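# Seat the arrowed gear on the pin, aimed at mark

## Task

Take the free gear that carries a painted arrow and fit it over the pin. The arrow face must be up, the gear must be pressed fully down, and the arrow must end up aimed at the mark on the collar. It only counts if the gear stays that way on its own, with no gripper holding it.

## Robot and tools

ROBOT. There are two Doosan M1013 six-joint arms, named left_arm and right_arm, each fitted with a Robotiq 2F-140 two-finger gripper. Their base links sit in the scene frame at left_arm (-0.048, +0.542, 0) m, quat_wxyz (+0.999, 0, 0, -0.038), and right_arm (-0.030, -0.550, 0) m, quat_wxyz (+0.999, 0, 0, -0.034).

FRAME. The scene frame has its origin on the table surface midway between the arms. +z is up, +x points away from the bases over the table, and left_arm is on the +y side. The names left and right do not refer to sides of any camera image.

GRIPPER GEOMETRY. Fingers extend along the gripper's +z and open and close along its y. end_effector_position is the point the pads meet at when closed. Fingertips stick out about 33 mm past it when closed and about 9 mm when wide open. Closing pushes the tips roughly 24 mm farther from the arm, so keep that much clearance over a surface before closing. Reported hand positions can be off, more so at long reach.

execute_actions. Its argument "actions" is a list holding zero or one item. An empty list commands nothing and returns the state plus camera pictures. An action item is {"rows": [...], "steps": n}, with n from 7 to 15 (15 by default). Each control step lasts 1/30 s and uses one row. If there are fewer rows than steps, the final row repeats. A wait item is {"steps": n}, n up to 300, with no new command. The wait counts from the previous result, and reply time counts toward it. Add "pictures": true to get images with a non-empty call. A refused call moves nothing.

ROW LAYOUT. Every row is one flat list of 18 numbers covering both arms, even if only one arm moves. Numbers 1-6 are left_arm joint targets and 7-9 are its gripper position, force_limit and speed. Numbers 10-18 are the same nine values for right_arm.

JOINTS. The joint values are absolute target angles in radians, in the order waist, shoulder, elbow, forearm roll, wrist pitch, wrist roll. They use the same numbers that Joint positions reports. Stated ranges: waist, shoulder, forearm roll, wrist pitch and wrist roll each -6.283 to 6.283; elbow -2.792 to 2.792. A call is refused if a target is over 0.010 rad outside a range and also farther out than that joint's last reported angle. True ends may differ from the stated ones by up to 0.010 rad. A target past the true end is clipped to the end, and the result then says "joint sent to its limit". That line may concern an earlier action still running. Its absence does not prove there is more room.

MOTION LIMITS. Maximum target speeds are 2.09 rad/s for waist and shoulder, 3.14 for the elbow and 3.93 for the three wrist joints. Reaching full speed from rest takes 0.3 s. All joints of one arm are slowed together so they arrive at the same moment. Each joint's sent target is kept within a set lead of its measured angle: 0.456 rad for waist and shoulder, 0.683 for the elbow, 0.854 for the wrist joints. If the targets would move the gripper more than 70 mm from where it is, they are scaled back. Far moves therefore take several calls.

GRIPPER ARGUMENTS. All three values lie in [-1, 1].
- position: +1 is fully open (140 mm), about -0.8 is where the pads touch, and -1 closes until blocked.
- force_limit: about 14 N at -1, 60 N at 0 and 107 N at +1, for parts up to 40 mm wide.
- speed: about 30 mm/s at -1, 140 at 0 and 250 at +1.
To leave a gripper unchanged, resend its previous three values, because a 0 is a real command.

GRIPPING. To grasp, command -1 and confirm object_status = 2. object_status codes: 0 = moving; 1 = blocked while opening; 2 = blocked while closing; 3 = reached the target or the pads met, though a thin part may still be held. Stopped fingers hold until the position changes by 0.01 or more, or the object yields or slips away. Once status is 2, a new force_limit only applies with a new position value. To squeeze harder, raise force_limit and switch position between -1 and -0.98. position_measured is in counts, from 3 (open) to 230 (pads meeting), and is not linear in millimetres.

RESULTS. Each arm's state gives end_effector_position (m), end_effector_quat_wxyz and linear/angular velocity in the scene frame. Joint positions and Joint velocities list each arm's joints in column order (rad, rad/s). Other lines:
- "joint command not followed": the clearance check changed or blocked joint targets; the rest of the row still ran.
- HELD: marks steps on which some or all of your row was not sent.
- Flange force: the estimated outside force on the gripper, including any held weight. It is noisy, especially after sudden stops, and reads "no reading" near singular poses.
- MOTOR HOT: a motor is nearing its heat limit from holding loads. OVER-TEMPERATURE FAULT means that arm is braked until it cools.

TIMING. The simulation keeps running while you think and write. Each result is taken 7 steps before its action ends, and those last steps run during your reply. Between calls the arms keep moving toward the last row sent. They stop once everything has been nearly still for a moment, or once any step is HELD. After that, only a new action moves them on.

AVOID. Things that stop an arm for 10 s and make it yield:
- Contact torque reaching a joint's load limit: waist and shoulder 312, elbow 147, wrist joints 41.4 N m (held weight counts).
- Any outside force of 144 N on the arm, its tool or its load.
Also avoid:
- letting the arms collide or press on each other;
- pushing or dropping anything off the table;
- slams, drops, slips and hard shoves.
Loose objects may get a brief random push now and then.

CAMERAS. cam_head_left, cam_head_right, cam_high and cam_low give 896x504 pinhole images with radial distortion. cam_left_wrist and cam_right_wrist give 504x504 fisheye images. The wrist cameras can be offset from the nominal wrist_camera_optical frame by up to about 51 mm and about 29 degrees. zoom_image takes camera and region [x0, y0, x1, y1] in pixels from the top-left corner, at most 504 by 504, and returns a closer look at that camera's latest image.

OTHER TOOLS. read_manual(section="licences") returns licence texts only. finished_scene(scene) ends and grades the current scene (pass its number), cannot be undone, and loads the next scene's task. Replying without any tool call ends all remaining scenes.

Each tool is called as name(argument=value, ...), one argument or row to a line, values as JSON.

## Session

execute_actions(
  actions=[],
)

Scene clock: 0.00 s of 4200.00 s.
left_arm: end_effector_position=(+0.6008, +0.4933, +0.3218) position_measured=3 object_status=3 end_effector_quat_wxyz=(+0.000, +0.999, -0.038, +0.000) end_effector_velocity=(+0.000, +0.001, +0.001) end_effector_angular_velocity=(+0.002, -0.000, +0.000) | right_arm: end_effector_position=(+0.3509, +0.3094, +0.2200) position_measured=3 object_status=3 end_effector_quat_wxyz=(-0.032, +0.081, +0.980, -0.181) end_effector_velocity=(-0.001, -0.000, -0.001) end_effector_angular_velocity=(-0.002, +0.001, +0.001)
Joint positions: left_arm=[-0.052  0.164  1.604 -0.     1.373  1.518] | right_arm=[ 1.207  0.936  0.617 -0.067  1.952 -0.28 ]
Joint velocities: left_arm=[ 0.001 -0.    -0.001  0.002  0.001  0.   ] | right_arm=[ 0.001  0.     0.001 -0.     0.001 -0.   ]
Flange force (N, the push that the arm receives, along the gripper's own x y z axes): no reading

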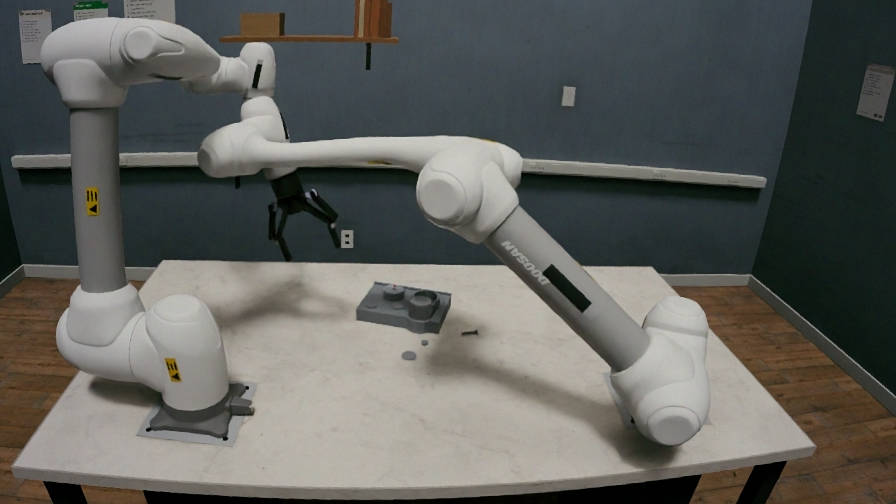

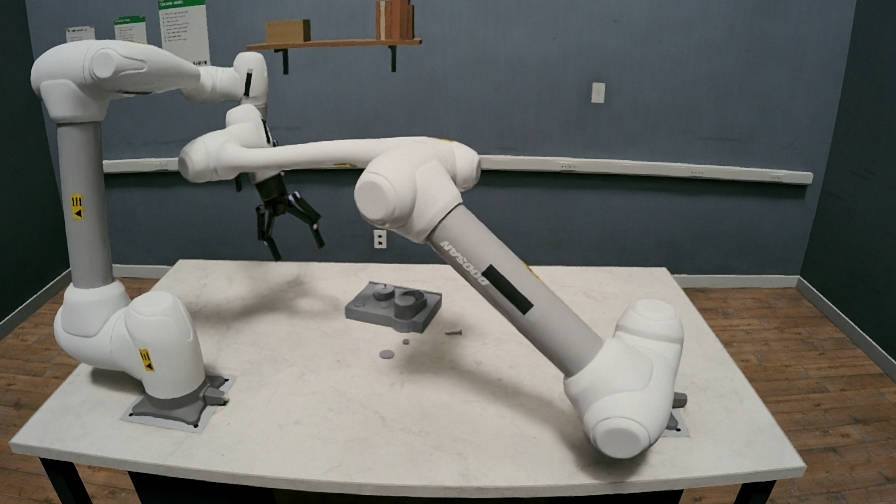

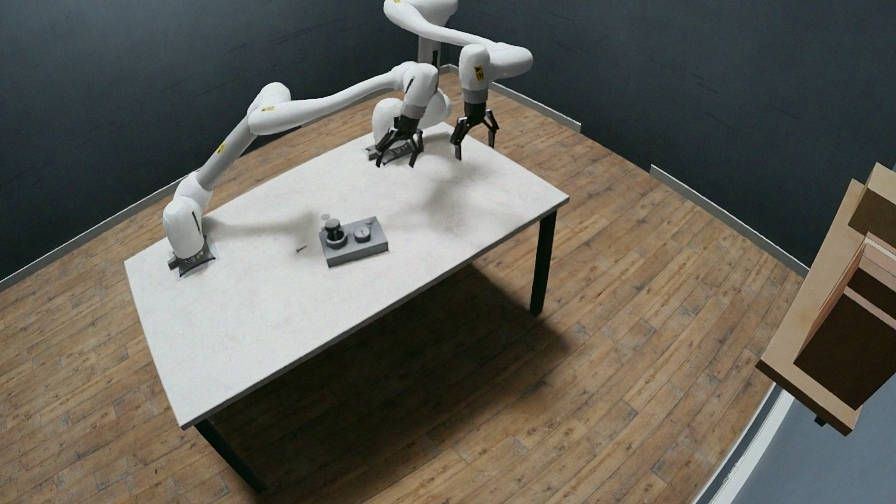

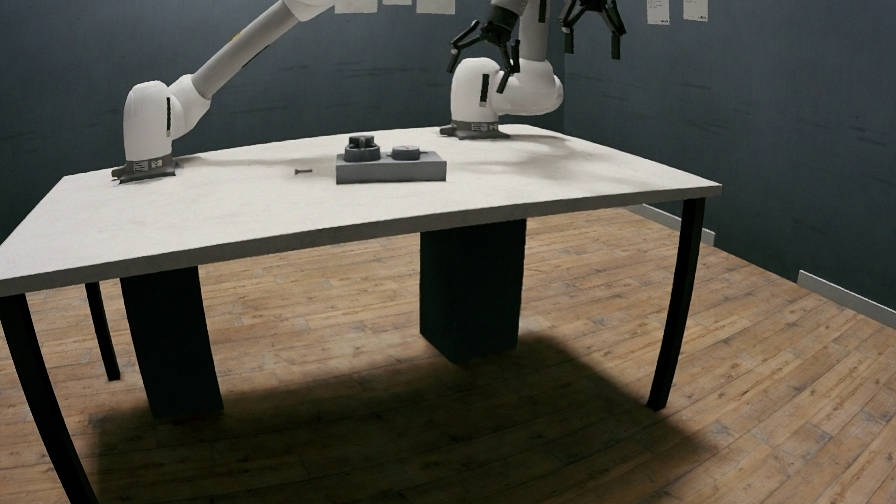

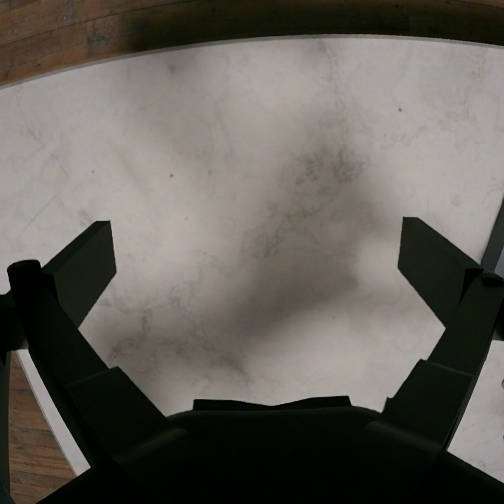

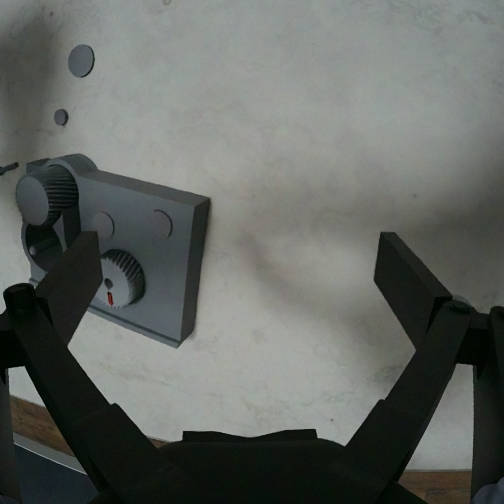

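execute_actions(
  actions=[
    {"rows":[[-0.052,0.164,1.604,0,1.373,1.518,1,0,0,0.8699,0.3371,1.7279,0,1.0766,2.813,1,0,0]]},
  ],
)

execute_actions(
  actions=[
    {"steps":50},
  ],
  pictures=true,
)

Scene clock: 0.77 s of 4200.00 s.
left_arm: end_effector_position=(+0.6010, +0.4934, +0.3221) position_measured=3 object_status=3 end_effector_quat_wxyz=(+0.000, +0.999, -0.038, +0.000) end_effector_velocity=(+0.000, -0.001, +0.000) end_effector_angular_velocity=(-0.001, -0.000, -0.001) | right_arm: end_effector_position=(+0.4314, +0.2678, +0.2315) position_measured=3 object_status=3 end_effector_quat_wxyz=(-0.000, +0.264, +0.960, -0.091) end_effector_velocity=(+0.340, -0.319, +0.087) end_effector_angular_velocity=(+0.737, -0.650, -2.093)
Joint positions: left_arm=[-0.052  0.164  1.604 -0.     1.373  1.518] | right_arm=[ 1.105  0.787  0.841 -0.047  1.689  0.001]
Joint velocities: left_arm=[-0.001 -0.    -0.001 -0.     0.001  0.   ] | right_arm=[-0.517 -0.888  1.335  0.101 -1.336  1.66 ]
Flange force (N, the push that the arm receives, along the gripper's own x y z axes): left_arm=[2.1 4.9 1.3] | right_arm=[0.8 -4.0 -1.6]
Steps of this call (steps 1 to 15: nothing new was sent; steps 16 to 23: the first 8 steps of this action). Readings (joint positions | what the end effector reports):
16: left_arm=[-0.052 0.164 1.604 -0.000 1.373 1.518] | right_arm=[1.207 0.936 0.617 -0.067 1.952 -0.279] | left_arm position_measured=3 object_status=3 | right_arm position_measured=3 object_status=3
17: left_arm=[-0.052 0.164 1.604 -0.000 1.373 1.518] | right_arm=[1.204 0.932 0.624 -0.067 1.943 -0.271] | left_arm position_measured=3 object_status=3 | right_arm position_measured=3 object_status=3
19: left_arm=[-0.052 0.164 1.604 -0.000 1.373 1.518] | right_arm=[1.181 0.900 0.671 -0.062 1.884 -0.211] | left_arm position_measured=3 object_status=3 | right_arm position_measured=3 object_status=3
23: the state above

Scene clock: 2.43 s of 4200.00 s.
left_arm: end_effector_position=(+0.6010, +0.4933, +0.3221) position_measured=3 object_status=3 end_effector_quat_wxyz=(+0.000, +0.999, -0.038, +0.000) end_effector_velocity=(+0.000, +0.000, +0.000) end_effector_angular_velocity=(+0.001, -0.001, +0.000) | right_arm: end_effector_position=(+0.4300, -0.0252, +0.1399) position_measured=3 object_status=3 end_effector_quat_wxyz=(+0.000, +0.976, -0.218, -0.000) end_effector_velocity=(+0.000, -0.000, +0.000) end_effector_angular_velocity=(-0.000, +0.000, -0.001)
Joint positions: left_arm=[-0.052  0.164  1.604  0.     1.373  1.518] | right_arm=[0.87  0.337 1.728 0.    1.077 2.813]
Joint velocities: left_arm=[-0.    -0.    -0.     0.001 -0.    -0.001] | right_arm=[-0.     0.    -0.    -0.     0.001  0.   ]
Flange force (N, the push that the arm receives, along the gripper's own x y z axes): left_arm=[1.3 3.5 1.4] | right_arm=[0.3 0.8 -3.2]
Kept back: nothing.
Steps of this call (steps 1 to 7: the last 7 steps of your previous action; steps 8 to 50: the robot went on to your last target). Readings (joint positions | what the end effector reports):
1: left_arm=[-0.052 0.164 1.604 -0.000 1.373 1.518] | right_arm=[1.088 0.756 0.887 -0.044 1.645 0.058] | left_arm position_measured=3 object_status=3 | right_arm position_measured=3 object_status=3
2: left_arm=[-0.052 0.164 1.604 -0.000 1.373 1.518] | right_arm=[1.071 0.725 0.934 -0.040 1.602 0.117] | left_arm position_measured=3 object_status=3 | right_arm position_measured=3 object_status=3
4: left_arm=[-0.052 0.164 1.604 -0.000 1.373 1.518] | right_arm=[1.041 0.666 1.032 -0.034 1.523 0.240] | left_arm position_measured=3 object_status=3 | right_arm position_measured=3 object_status=3
8: left_arm=[-0.052 0.164 1.604 -0.000 1.373 1.518] | right_arm=[0.994 0.576 1.218 -0.025 1.400 0.481] | left_arm position_measured=3 object_status=3 | right_arm position_measured=3 object_status=3
50: the state above

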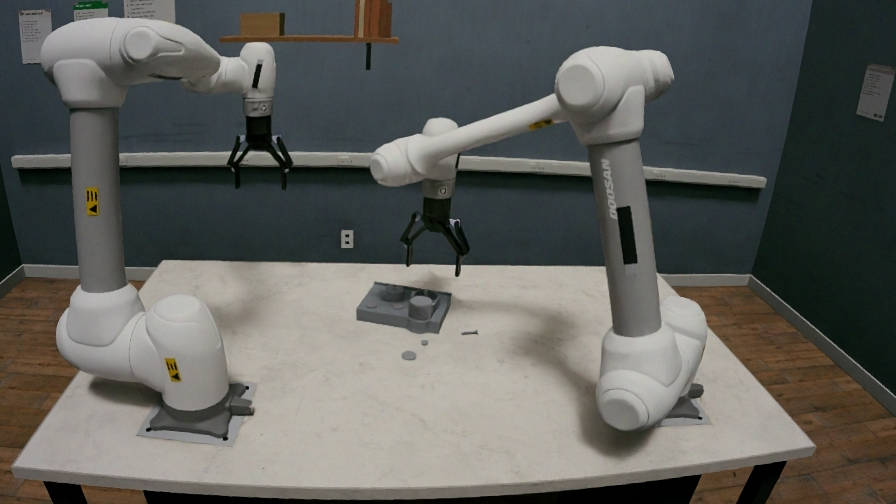

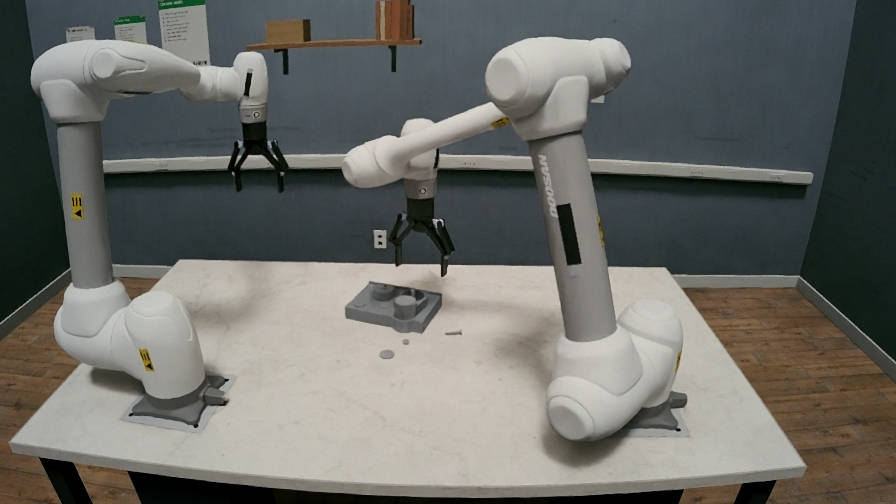

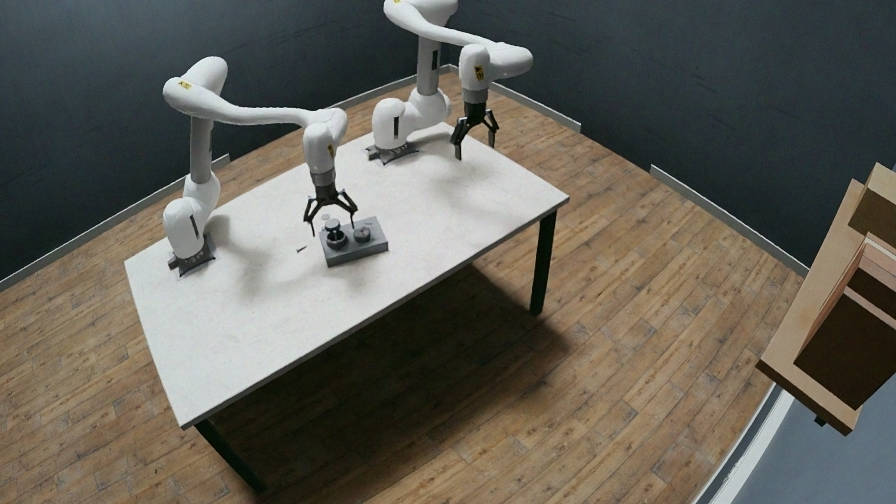

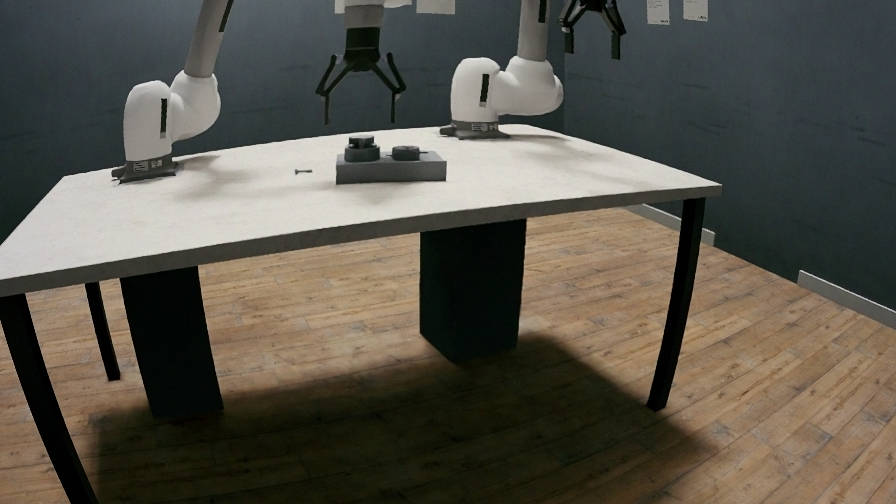

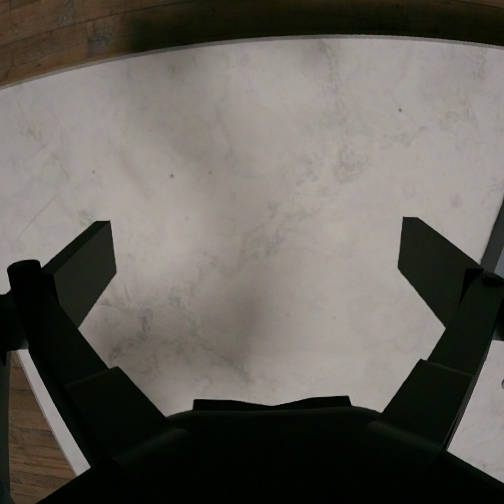

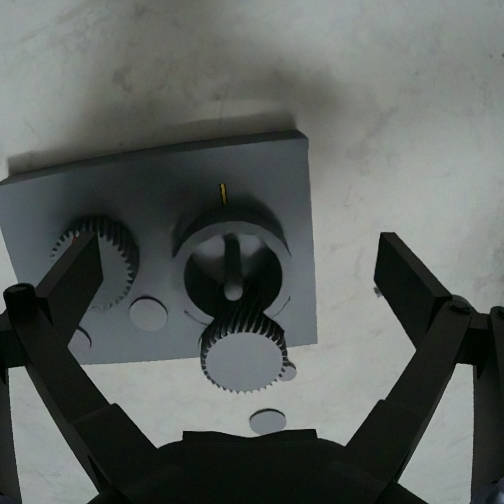

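zoom_image(
  camera="cam_right_wrist",
  region=[175, 225, 305, 355],
)

zoom_image(
  camera="cam_right_wrist",
  region=[200, 275, 285, 350],
)

zoom_image(
  camera="cam_low",
  region=[330, 125, 450, 190],
)

Region (175, 225, 305, 355) of cam_right_wrist's 504x504 image, scaled by 3.877, with more detail than that image has.

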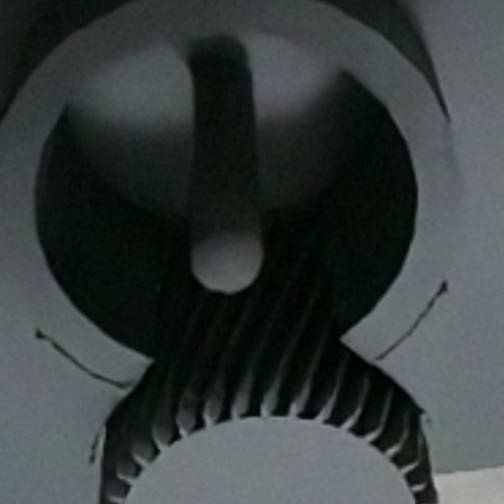

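Region (200, 275, 285, 350) of cam_right_wrist's 504x504 image, scaled by 5.929, with more detail than that image has; it fills the top 445 rows of this view, and the rest is white.

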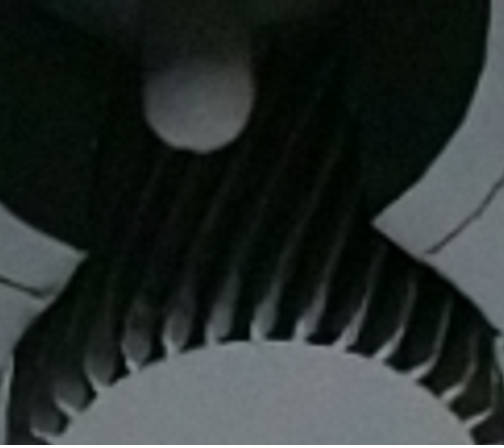

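Region (330, 125, 450, 190) of cam_low's 896x504 image, scaled by 4.200, with more detail than that image has; it fills the top 273 rows of this view, and the rest is white.

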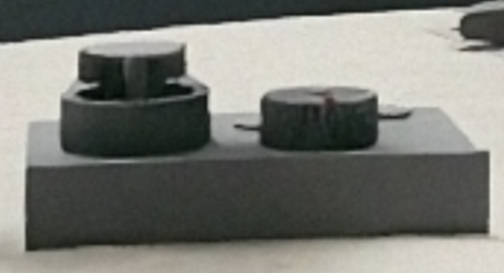

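execute_actions(
  actions=[
    {"rows":[[-0.052,0.164,1.604,0,1.373,1.518,1,0,0,0.9402,0.4758,1.5509,0,1.1149,4.974,0.15,0,-0.5]]},
  ],
)

execute_actions(
  actions=[
    {"steps":32},
  ],
  pictures=true,
)

Scene clock: 3.80 s of 4200.00 s.
left_arm: end_effector_position=(+0.6010, +0.4933, +0.3221) position_measured=3 object_status=3 end_effector_quat_wxyz=(+0.000, +0.999, -0.038, +0.000) end_effector_velocity=(-0.002, +0.000, +0.000) end_effector_angular_velocity=(-0.001, +0.002, +0.002) | right_arm: end_effector_position=(+0.4398, +0.0154, +0.1351) position_measured=33 object_status=0 end_effector_quat_wxyz=(-0.000, +0.926, -0.377, +0.000) end_effector_velocity=(+0.065, +0.314, -0.045) end_effector_angular_velocity=(+0.002, -0.001, -2.783)
Joint positions: left_arm=[-0.052  0.164  1.604  0.     1.373  1.518] | right_arm=[0.899 0.394 1.655 0.    1.092 3.174]
Joint velocities: left_arm=[ 0.001 -0.002  0.002 -0.001  0.002 -0.001] | right_arm=[ 0.223  0.44  -0.561 -0.     0.119  3.006]
Flange force (N, the push that the arm receives, along the gripper's own x y z axes): left_arm=[0.5 4.9 1.7] | right_arm=[3.4 3.3 -1.6]
Steps of this call (steps 1 to 15: the robot went on to your last target; steps 16 to 33: nothing new was sent; steps 34 to 41: the first 8 steps of this action). Readings (joint positions | what the end effector reports):
34: left_arm=[-0.052 0.164 1.604 0.000 1.373 1.518] | right_arm=[0.870 0.337 1.728 0.000 1.077 2.814] | left_arm position_measured=3 object_status=3 | right_arm position_measured=3 object_status=0
35: left_arm=[-0.052 0.164 1.604 0.000 1.373 1.518] | right_arm=[0.870 0.338 1.727 0.000 1.077 2.822] | left_arm position_measured=3 object_status=3 | right_arm position_measured=5 object_status=0
37: left_arm=[-0.052 0.164 1.604 0.000 1.373 1.518] | right_arm=[0.875 0.348 1.714 0.000 1.079 2.882] | left_arm position_measured=3 object_status=3 | right_arm position_measured=14 object_status=0
41: the state above

Scene clock: 4.87 s of 4200.00 s.
left_arm: end_effector_position=(+0.6010, +0.4933, +0.3221) position_measured=3 object_status=3 end_effector_quat_wxyz=(+0.000, +0.999, -0.038, +0.000) end_effector_velocity=(-0.000, -0.001, -0.001) end_effector_angular_velocity=(-0.001, +0.003, -0.000) | right_arm: end_effector_position=(+0.4491, +0.0738, +0.1250) position_measured=110 object_status=3 end_effector_quat_wxyz=(-0.000, -0.301, +0.954, -0.000) end_effector_velocity=(+0.001, +0.000, -0.000) end_effector_angular_velocity=(+0.002, -0.002, -0.000)
Joint positions: left_arm=[-0.052  0.164  1.604 -0.     1.373  1.518] | right_arm=[0.94  0.476 1.551 0.    1.115 4.974]
Joint velocities: left_arm=[-0.001  0.002 -0.    -0.002  0.002 -0.   ] | right_arm=[-0.     0.     0.    -0.    -0.003  0.   ]
Flange force (N, the push that the arm receives, along the gripper's own x y z axes): left_arm=[3.1 5.1 2.2] | right_arm=[2.5 -1.8 -3.5]
Kept back: nothing.
Steps of this call (steps 1 to 7: the last 7 steps of your previous action; steps 8 to 32: the robot went on to your last target). Readings (joint positions | what the end effector reports):
1: left_arm=[-0.052 0.164 1.604 0.000 1.373 1.518] | right_arm=[0.906 0.409 1.637 0.000 1.096 3.283] | left_arm position_measured=3 object_status=3 | right_arm position_measured=37 object_status=0
2: left_arm=[-0.052 0.164 1.604 0.000 1.373 1.518] | right_arm=[0.913 0.421 1.620 0.000 1.100 3.407] | left_arm position_measured=3 object_status=3 | right_arm position_measured=42 object_status=0
4: left_arm=[-0.052 0.164 1.604 0.000 1.373 1.518] | right_arm=[0.923 0.441 1.595 0.000 1.105 3.663] | left_arm position_measured=3 object_status=3 | right_arm position_measured=51 object_status=0
8: left_arm=[-0.052 0.164 1.604 -0.000 1.373 1.518] | right_arm=[0.933 0.462 1.568 0.000 1.111 4.173] | left_arm position_measured=3 object_status=3 | right_arm position_measured=70 object_status=0
32: the state above

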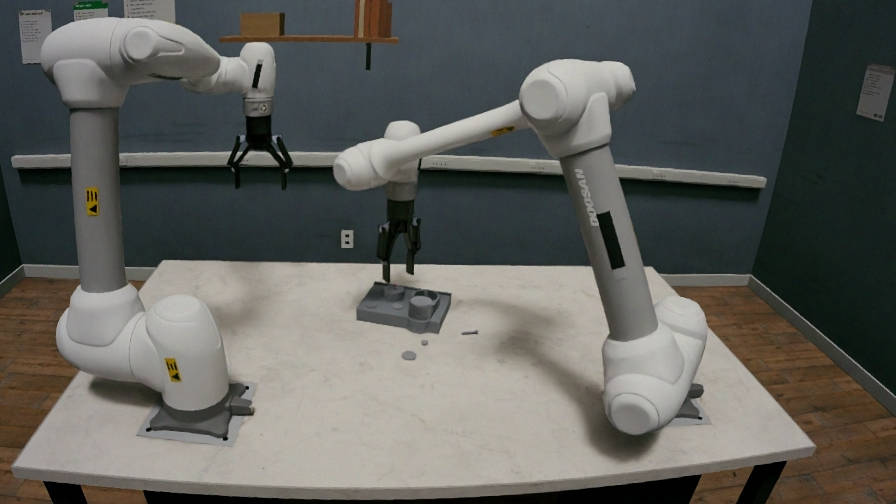

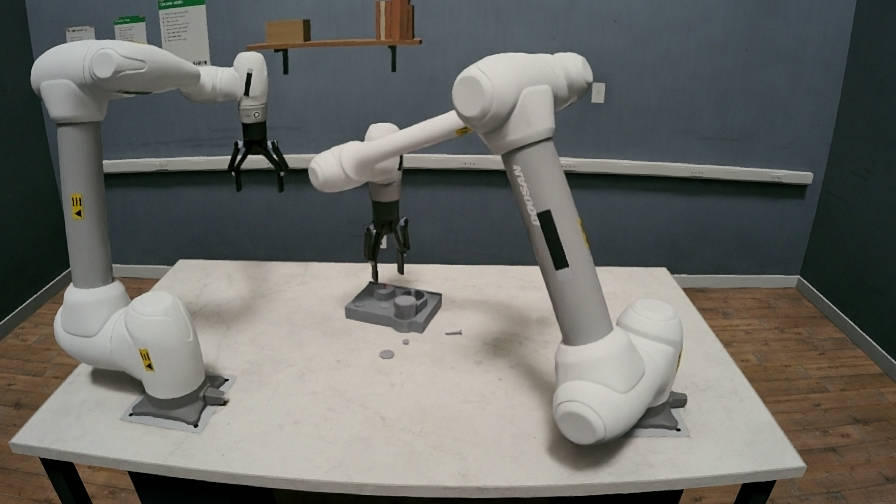

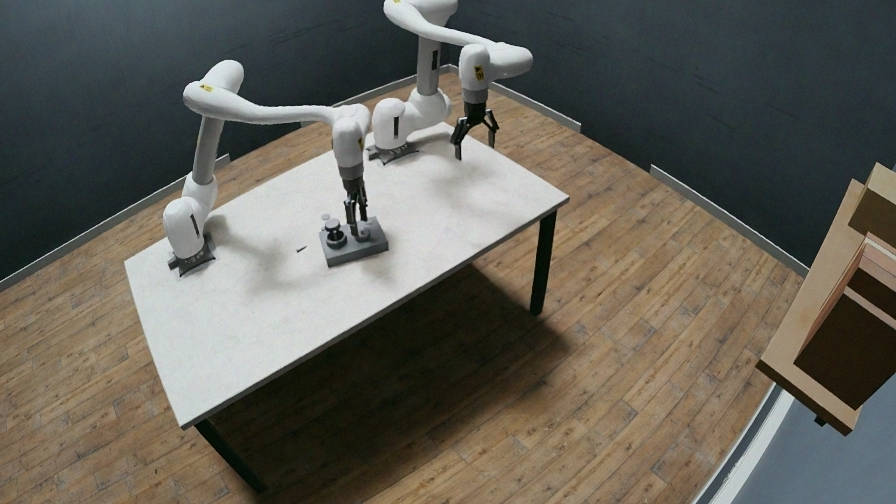

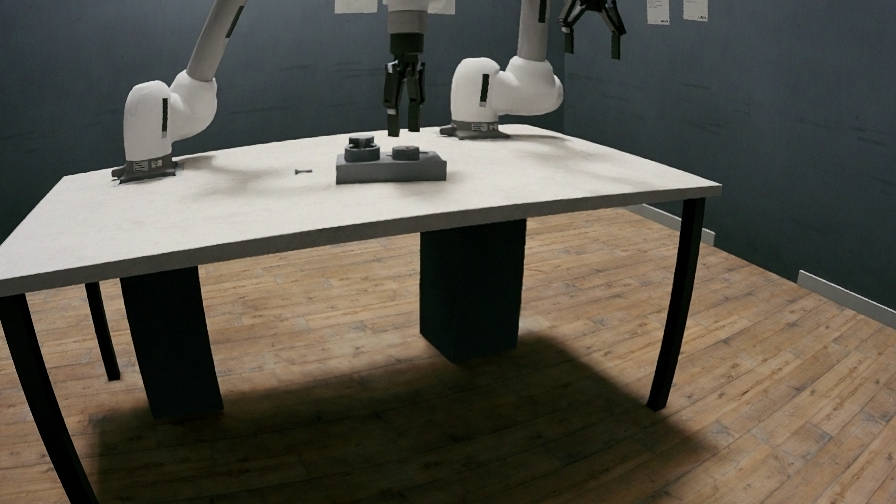

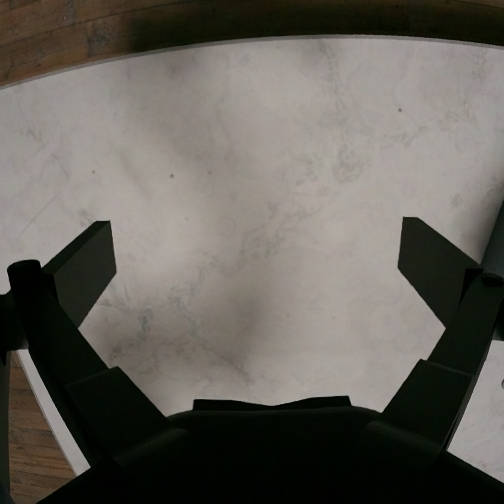

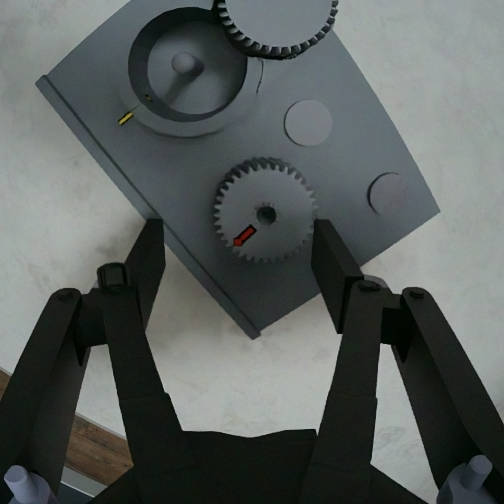

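execute_actions(
  actions=[
    {"rows":[[-0.052,0.164,1.604,0,1.373,1.518,1,0,0,0.9632,0.487,1.563,0,1.0916,5.241,0.15,0,-0.5]],"steps":10},
  ],
)

execute_actions(
  actions=[
    {"rows":[[-0.052,0.164,1.604,0,1.373,1.518,1,0,0,0.9632,0.5062,1.5835,0,1.0519,5.241,0.15,0,-0.5]]},
  ],
  pictures=true,
)

zoom_image(
  camera="cam_low",
  region=[330, 110, 450, 190],
)

Scene clock: 5.27 s of 4200.00 s.
left_arm: end_effector_position=(+0.6010, +0.4933, +0.3221) position_measured=3 object_status=3 end_effector_quat_wxyz=(+0.000, +0.999, -0.038, +0.000) end_effector_velocity=(-0.000, +0.000, +0.000) end_effector_angular_velocity=(-0.000, -0.000, +0.001) | right_arm: end_effector_position=(+0.4476, +0.0752, +0.1236) position_measured=110 object_status=3 end_effector_quat_wxyz=(+0.000, -0.287, +0.958, +0.000) end_effector_velocity=(-0.044, +0.037, -0.048) end_effector_angular_velocity=(+0.004, -0.004, -0.794)
Joint positions: left_arm=[-0.052  0.164  1.604  0.     1.373  1.518] | right_arm=[0.943 0.477 1.552 0.    1.113 5.006]
Joint velocities: left_arm=[ 0.001 -0.001  0.001 -0.    -0.    -0.   ] | right_arm=[ 0.073  0.035  0.04  -0.    -0.081  0.867]
Flange force (N, the push that the arm receives, along the gripper's own x y z axes): left_arm=[1.5 4.5 2.1] | right_arm=[-0.9 -3.7 -2.8]
Steps of this call (steps 1 to 9: the robot went on to your last target; steps 10 to 12: the first 3 steps of this action). Readings (joint positions | what the end effector reports):
10: left_arm=[-0.052 0.164 1.604 0.000 1.373 1.518] | right_arm=[0.940 0.476 1.551 0.000 1.115 4.975] | left_arm position_measured=3 object_status=3 | right_arm position_measured=110 object_status=3
11: left_arm=[-0.052 0.164 1.604 0.000 1.373 1.518] | right_arm=[0.941 0.476 1.551 0.000 1.115 4.983] | left_arm position_measured=3 object_status=3 | right_arm position_measured=110 object_status=3
12: the state above

Scene clock: 5.77 s of 4200.00 s.
left_arm: end_effector_position=(+0.6010, +0.4933, +0.3221) position_measured=3 object_status=3 end_effector_quat_wxyz=(+0.000, +0.999, -0.038, +0.000) end_effector_velocity=(+0.001, -0.000, -0.001) end_effector_angular_velocity=(-0.000, +0.001, -0.001) | right_arm: end_effector_position=(+0.4346, +0.0846, +0.0848) position_measured=110 object_status=3 end_effector_quat_wxyz=(-0.000, -0.182, +0.983, -0.000) end_effector_velocity=(+0.001, +0.002, +0.003) end_effector_angular_velocity=(+0.003, -0.002, +0.000)
Joint positions: left_arm=[-0.052  0.164  1.604  0.     1.373  1.518] | right_arm=[0.963 0.506 1.584 0.    1.052 5.241]
Joint velocities: left_arm=[-0.     0.002  0.    -0.001 -0.001  0.001] | right_arm=[ 0.    -0.002 -0.003  0.     0.002  0.   ]
Flange force (N, the push that the arm receives, along the gripper's own x y z axes): left_arm=[3.0 5.6 3.0] | right_arm=[1.8 -2.3 -3.8]
Steps of this call (steps 1 to 7: the last 7 steps of your previous action; steps 8 to 15: the first 8 steps of this action). Readings (joint positions | what the end effector reports):
8: left_arm=[-0.052 0.164 1.604 0.000 1.373 1.518] | right_arm=[0.963 0.487 1.563 0.000 1.091 5.241] | left_arm position_measured=3 object_status=3 | right_arm position_measured=110 object_status=3
9: left_arm=[-0.052 0.164 1.604 0.000 1.373 1.518] | right_arm=[0.963 0.491 1.567 0.000 1.083 5.241] | left_arm position_measured=3 object_status=3 | right_arm position_measured=110 object_status=3
11: left_arm=[-0.052 0.164 1.604 0.000 1.373 1.518] | right_arm=[0.963 0.506 1.584 0.000 1.054 5.241] | left_arm position_measured=3 object_status=3 | right_arm position_measured=110 object_status=3
15: the state above

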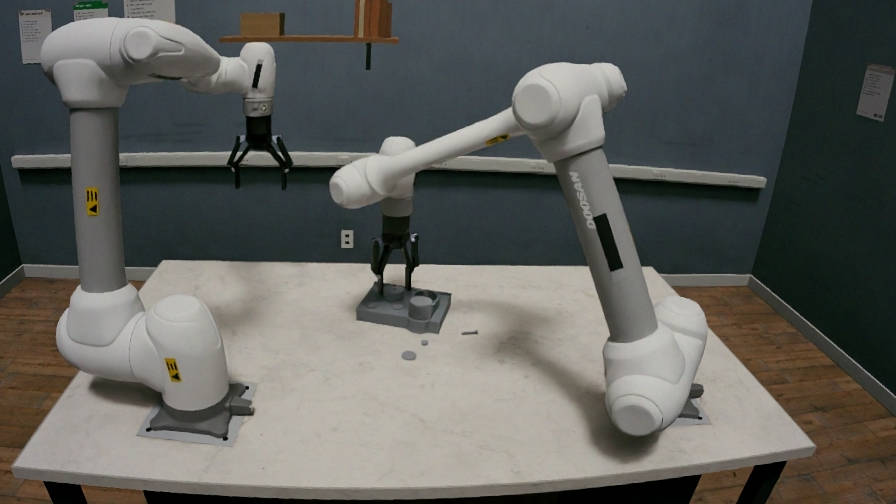

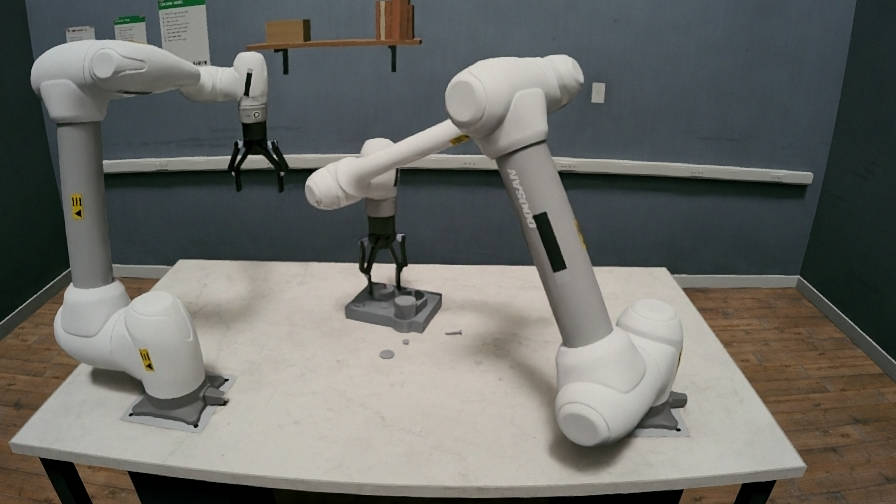

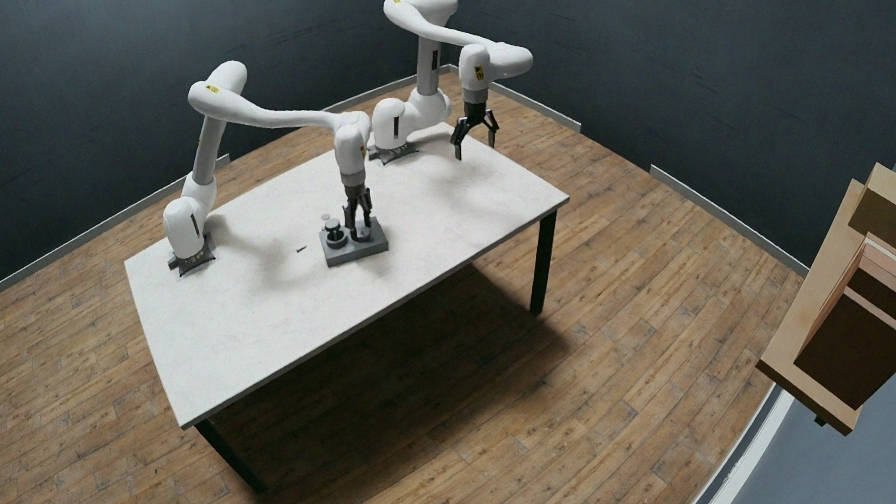

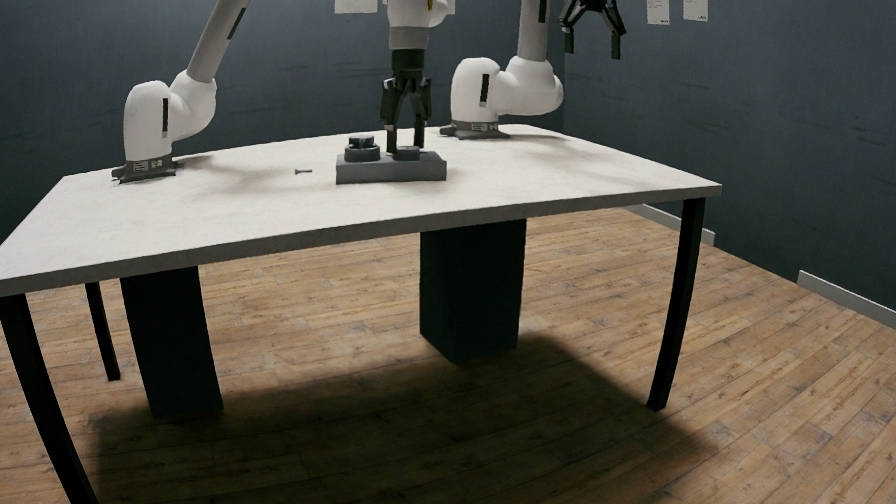

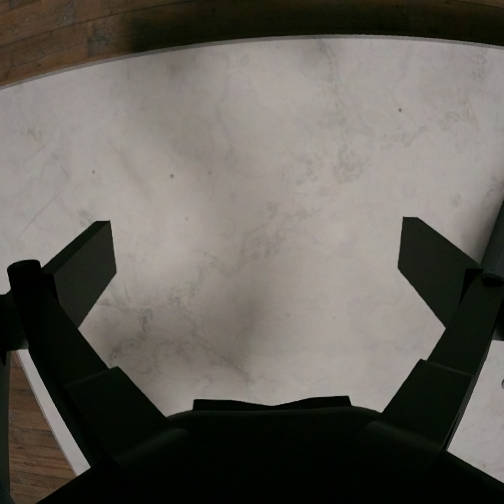

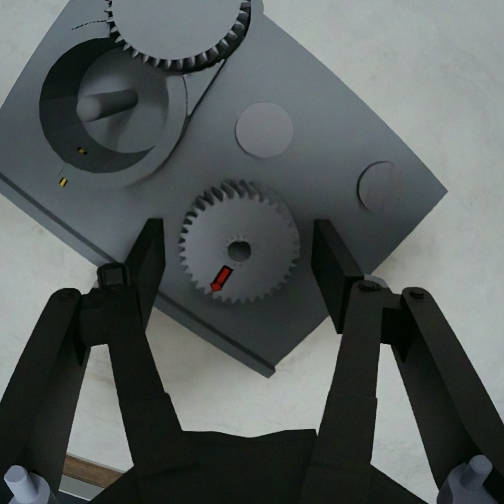

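Region (330, 110, 450, 190) of cam_low's 896x504 image, scaled by 4.200, with more detail than that image has.

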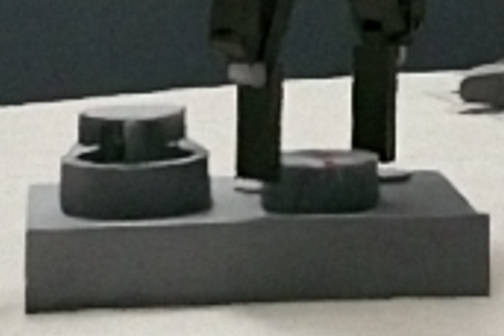

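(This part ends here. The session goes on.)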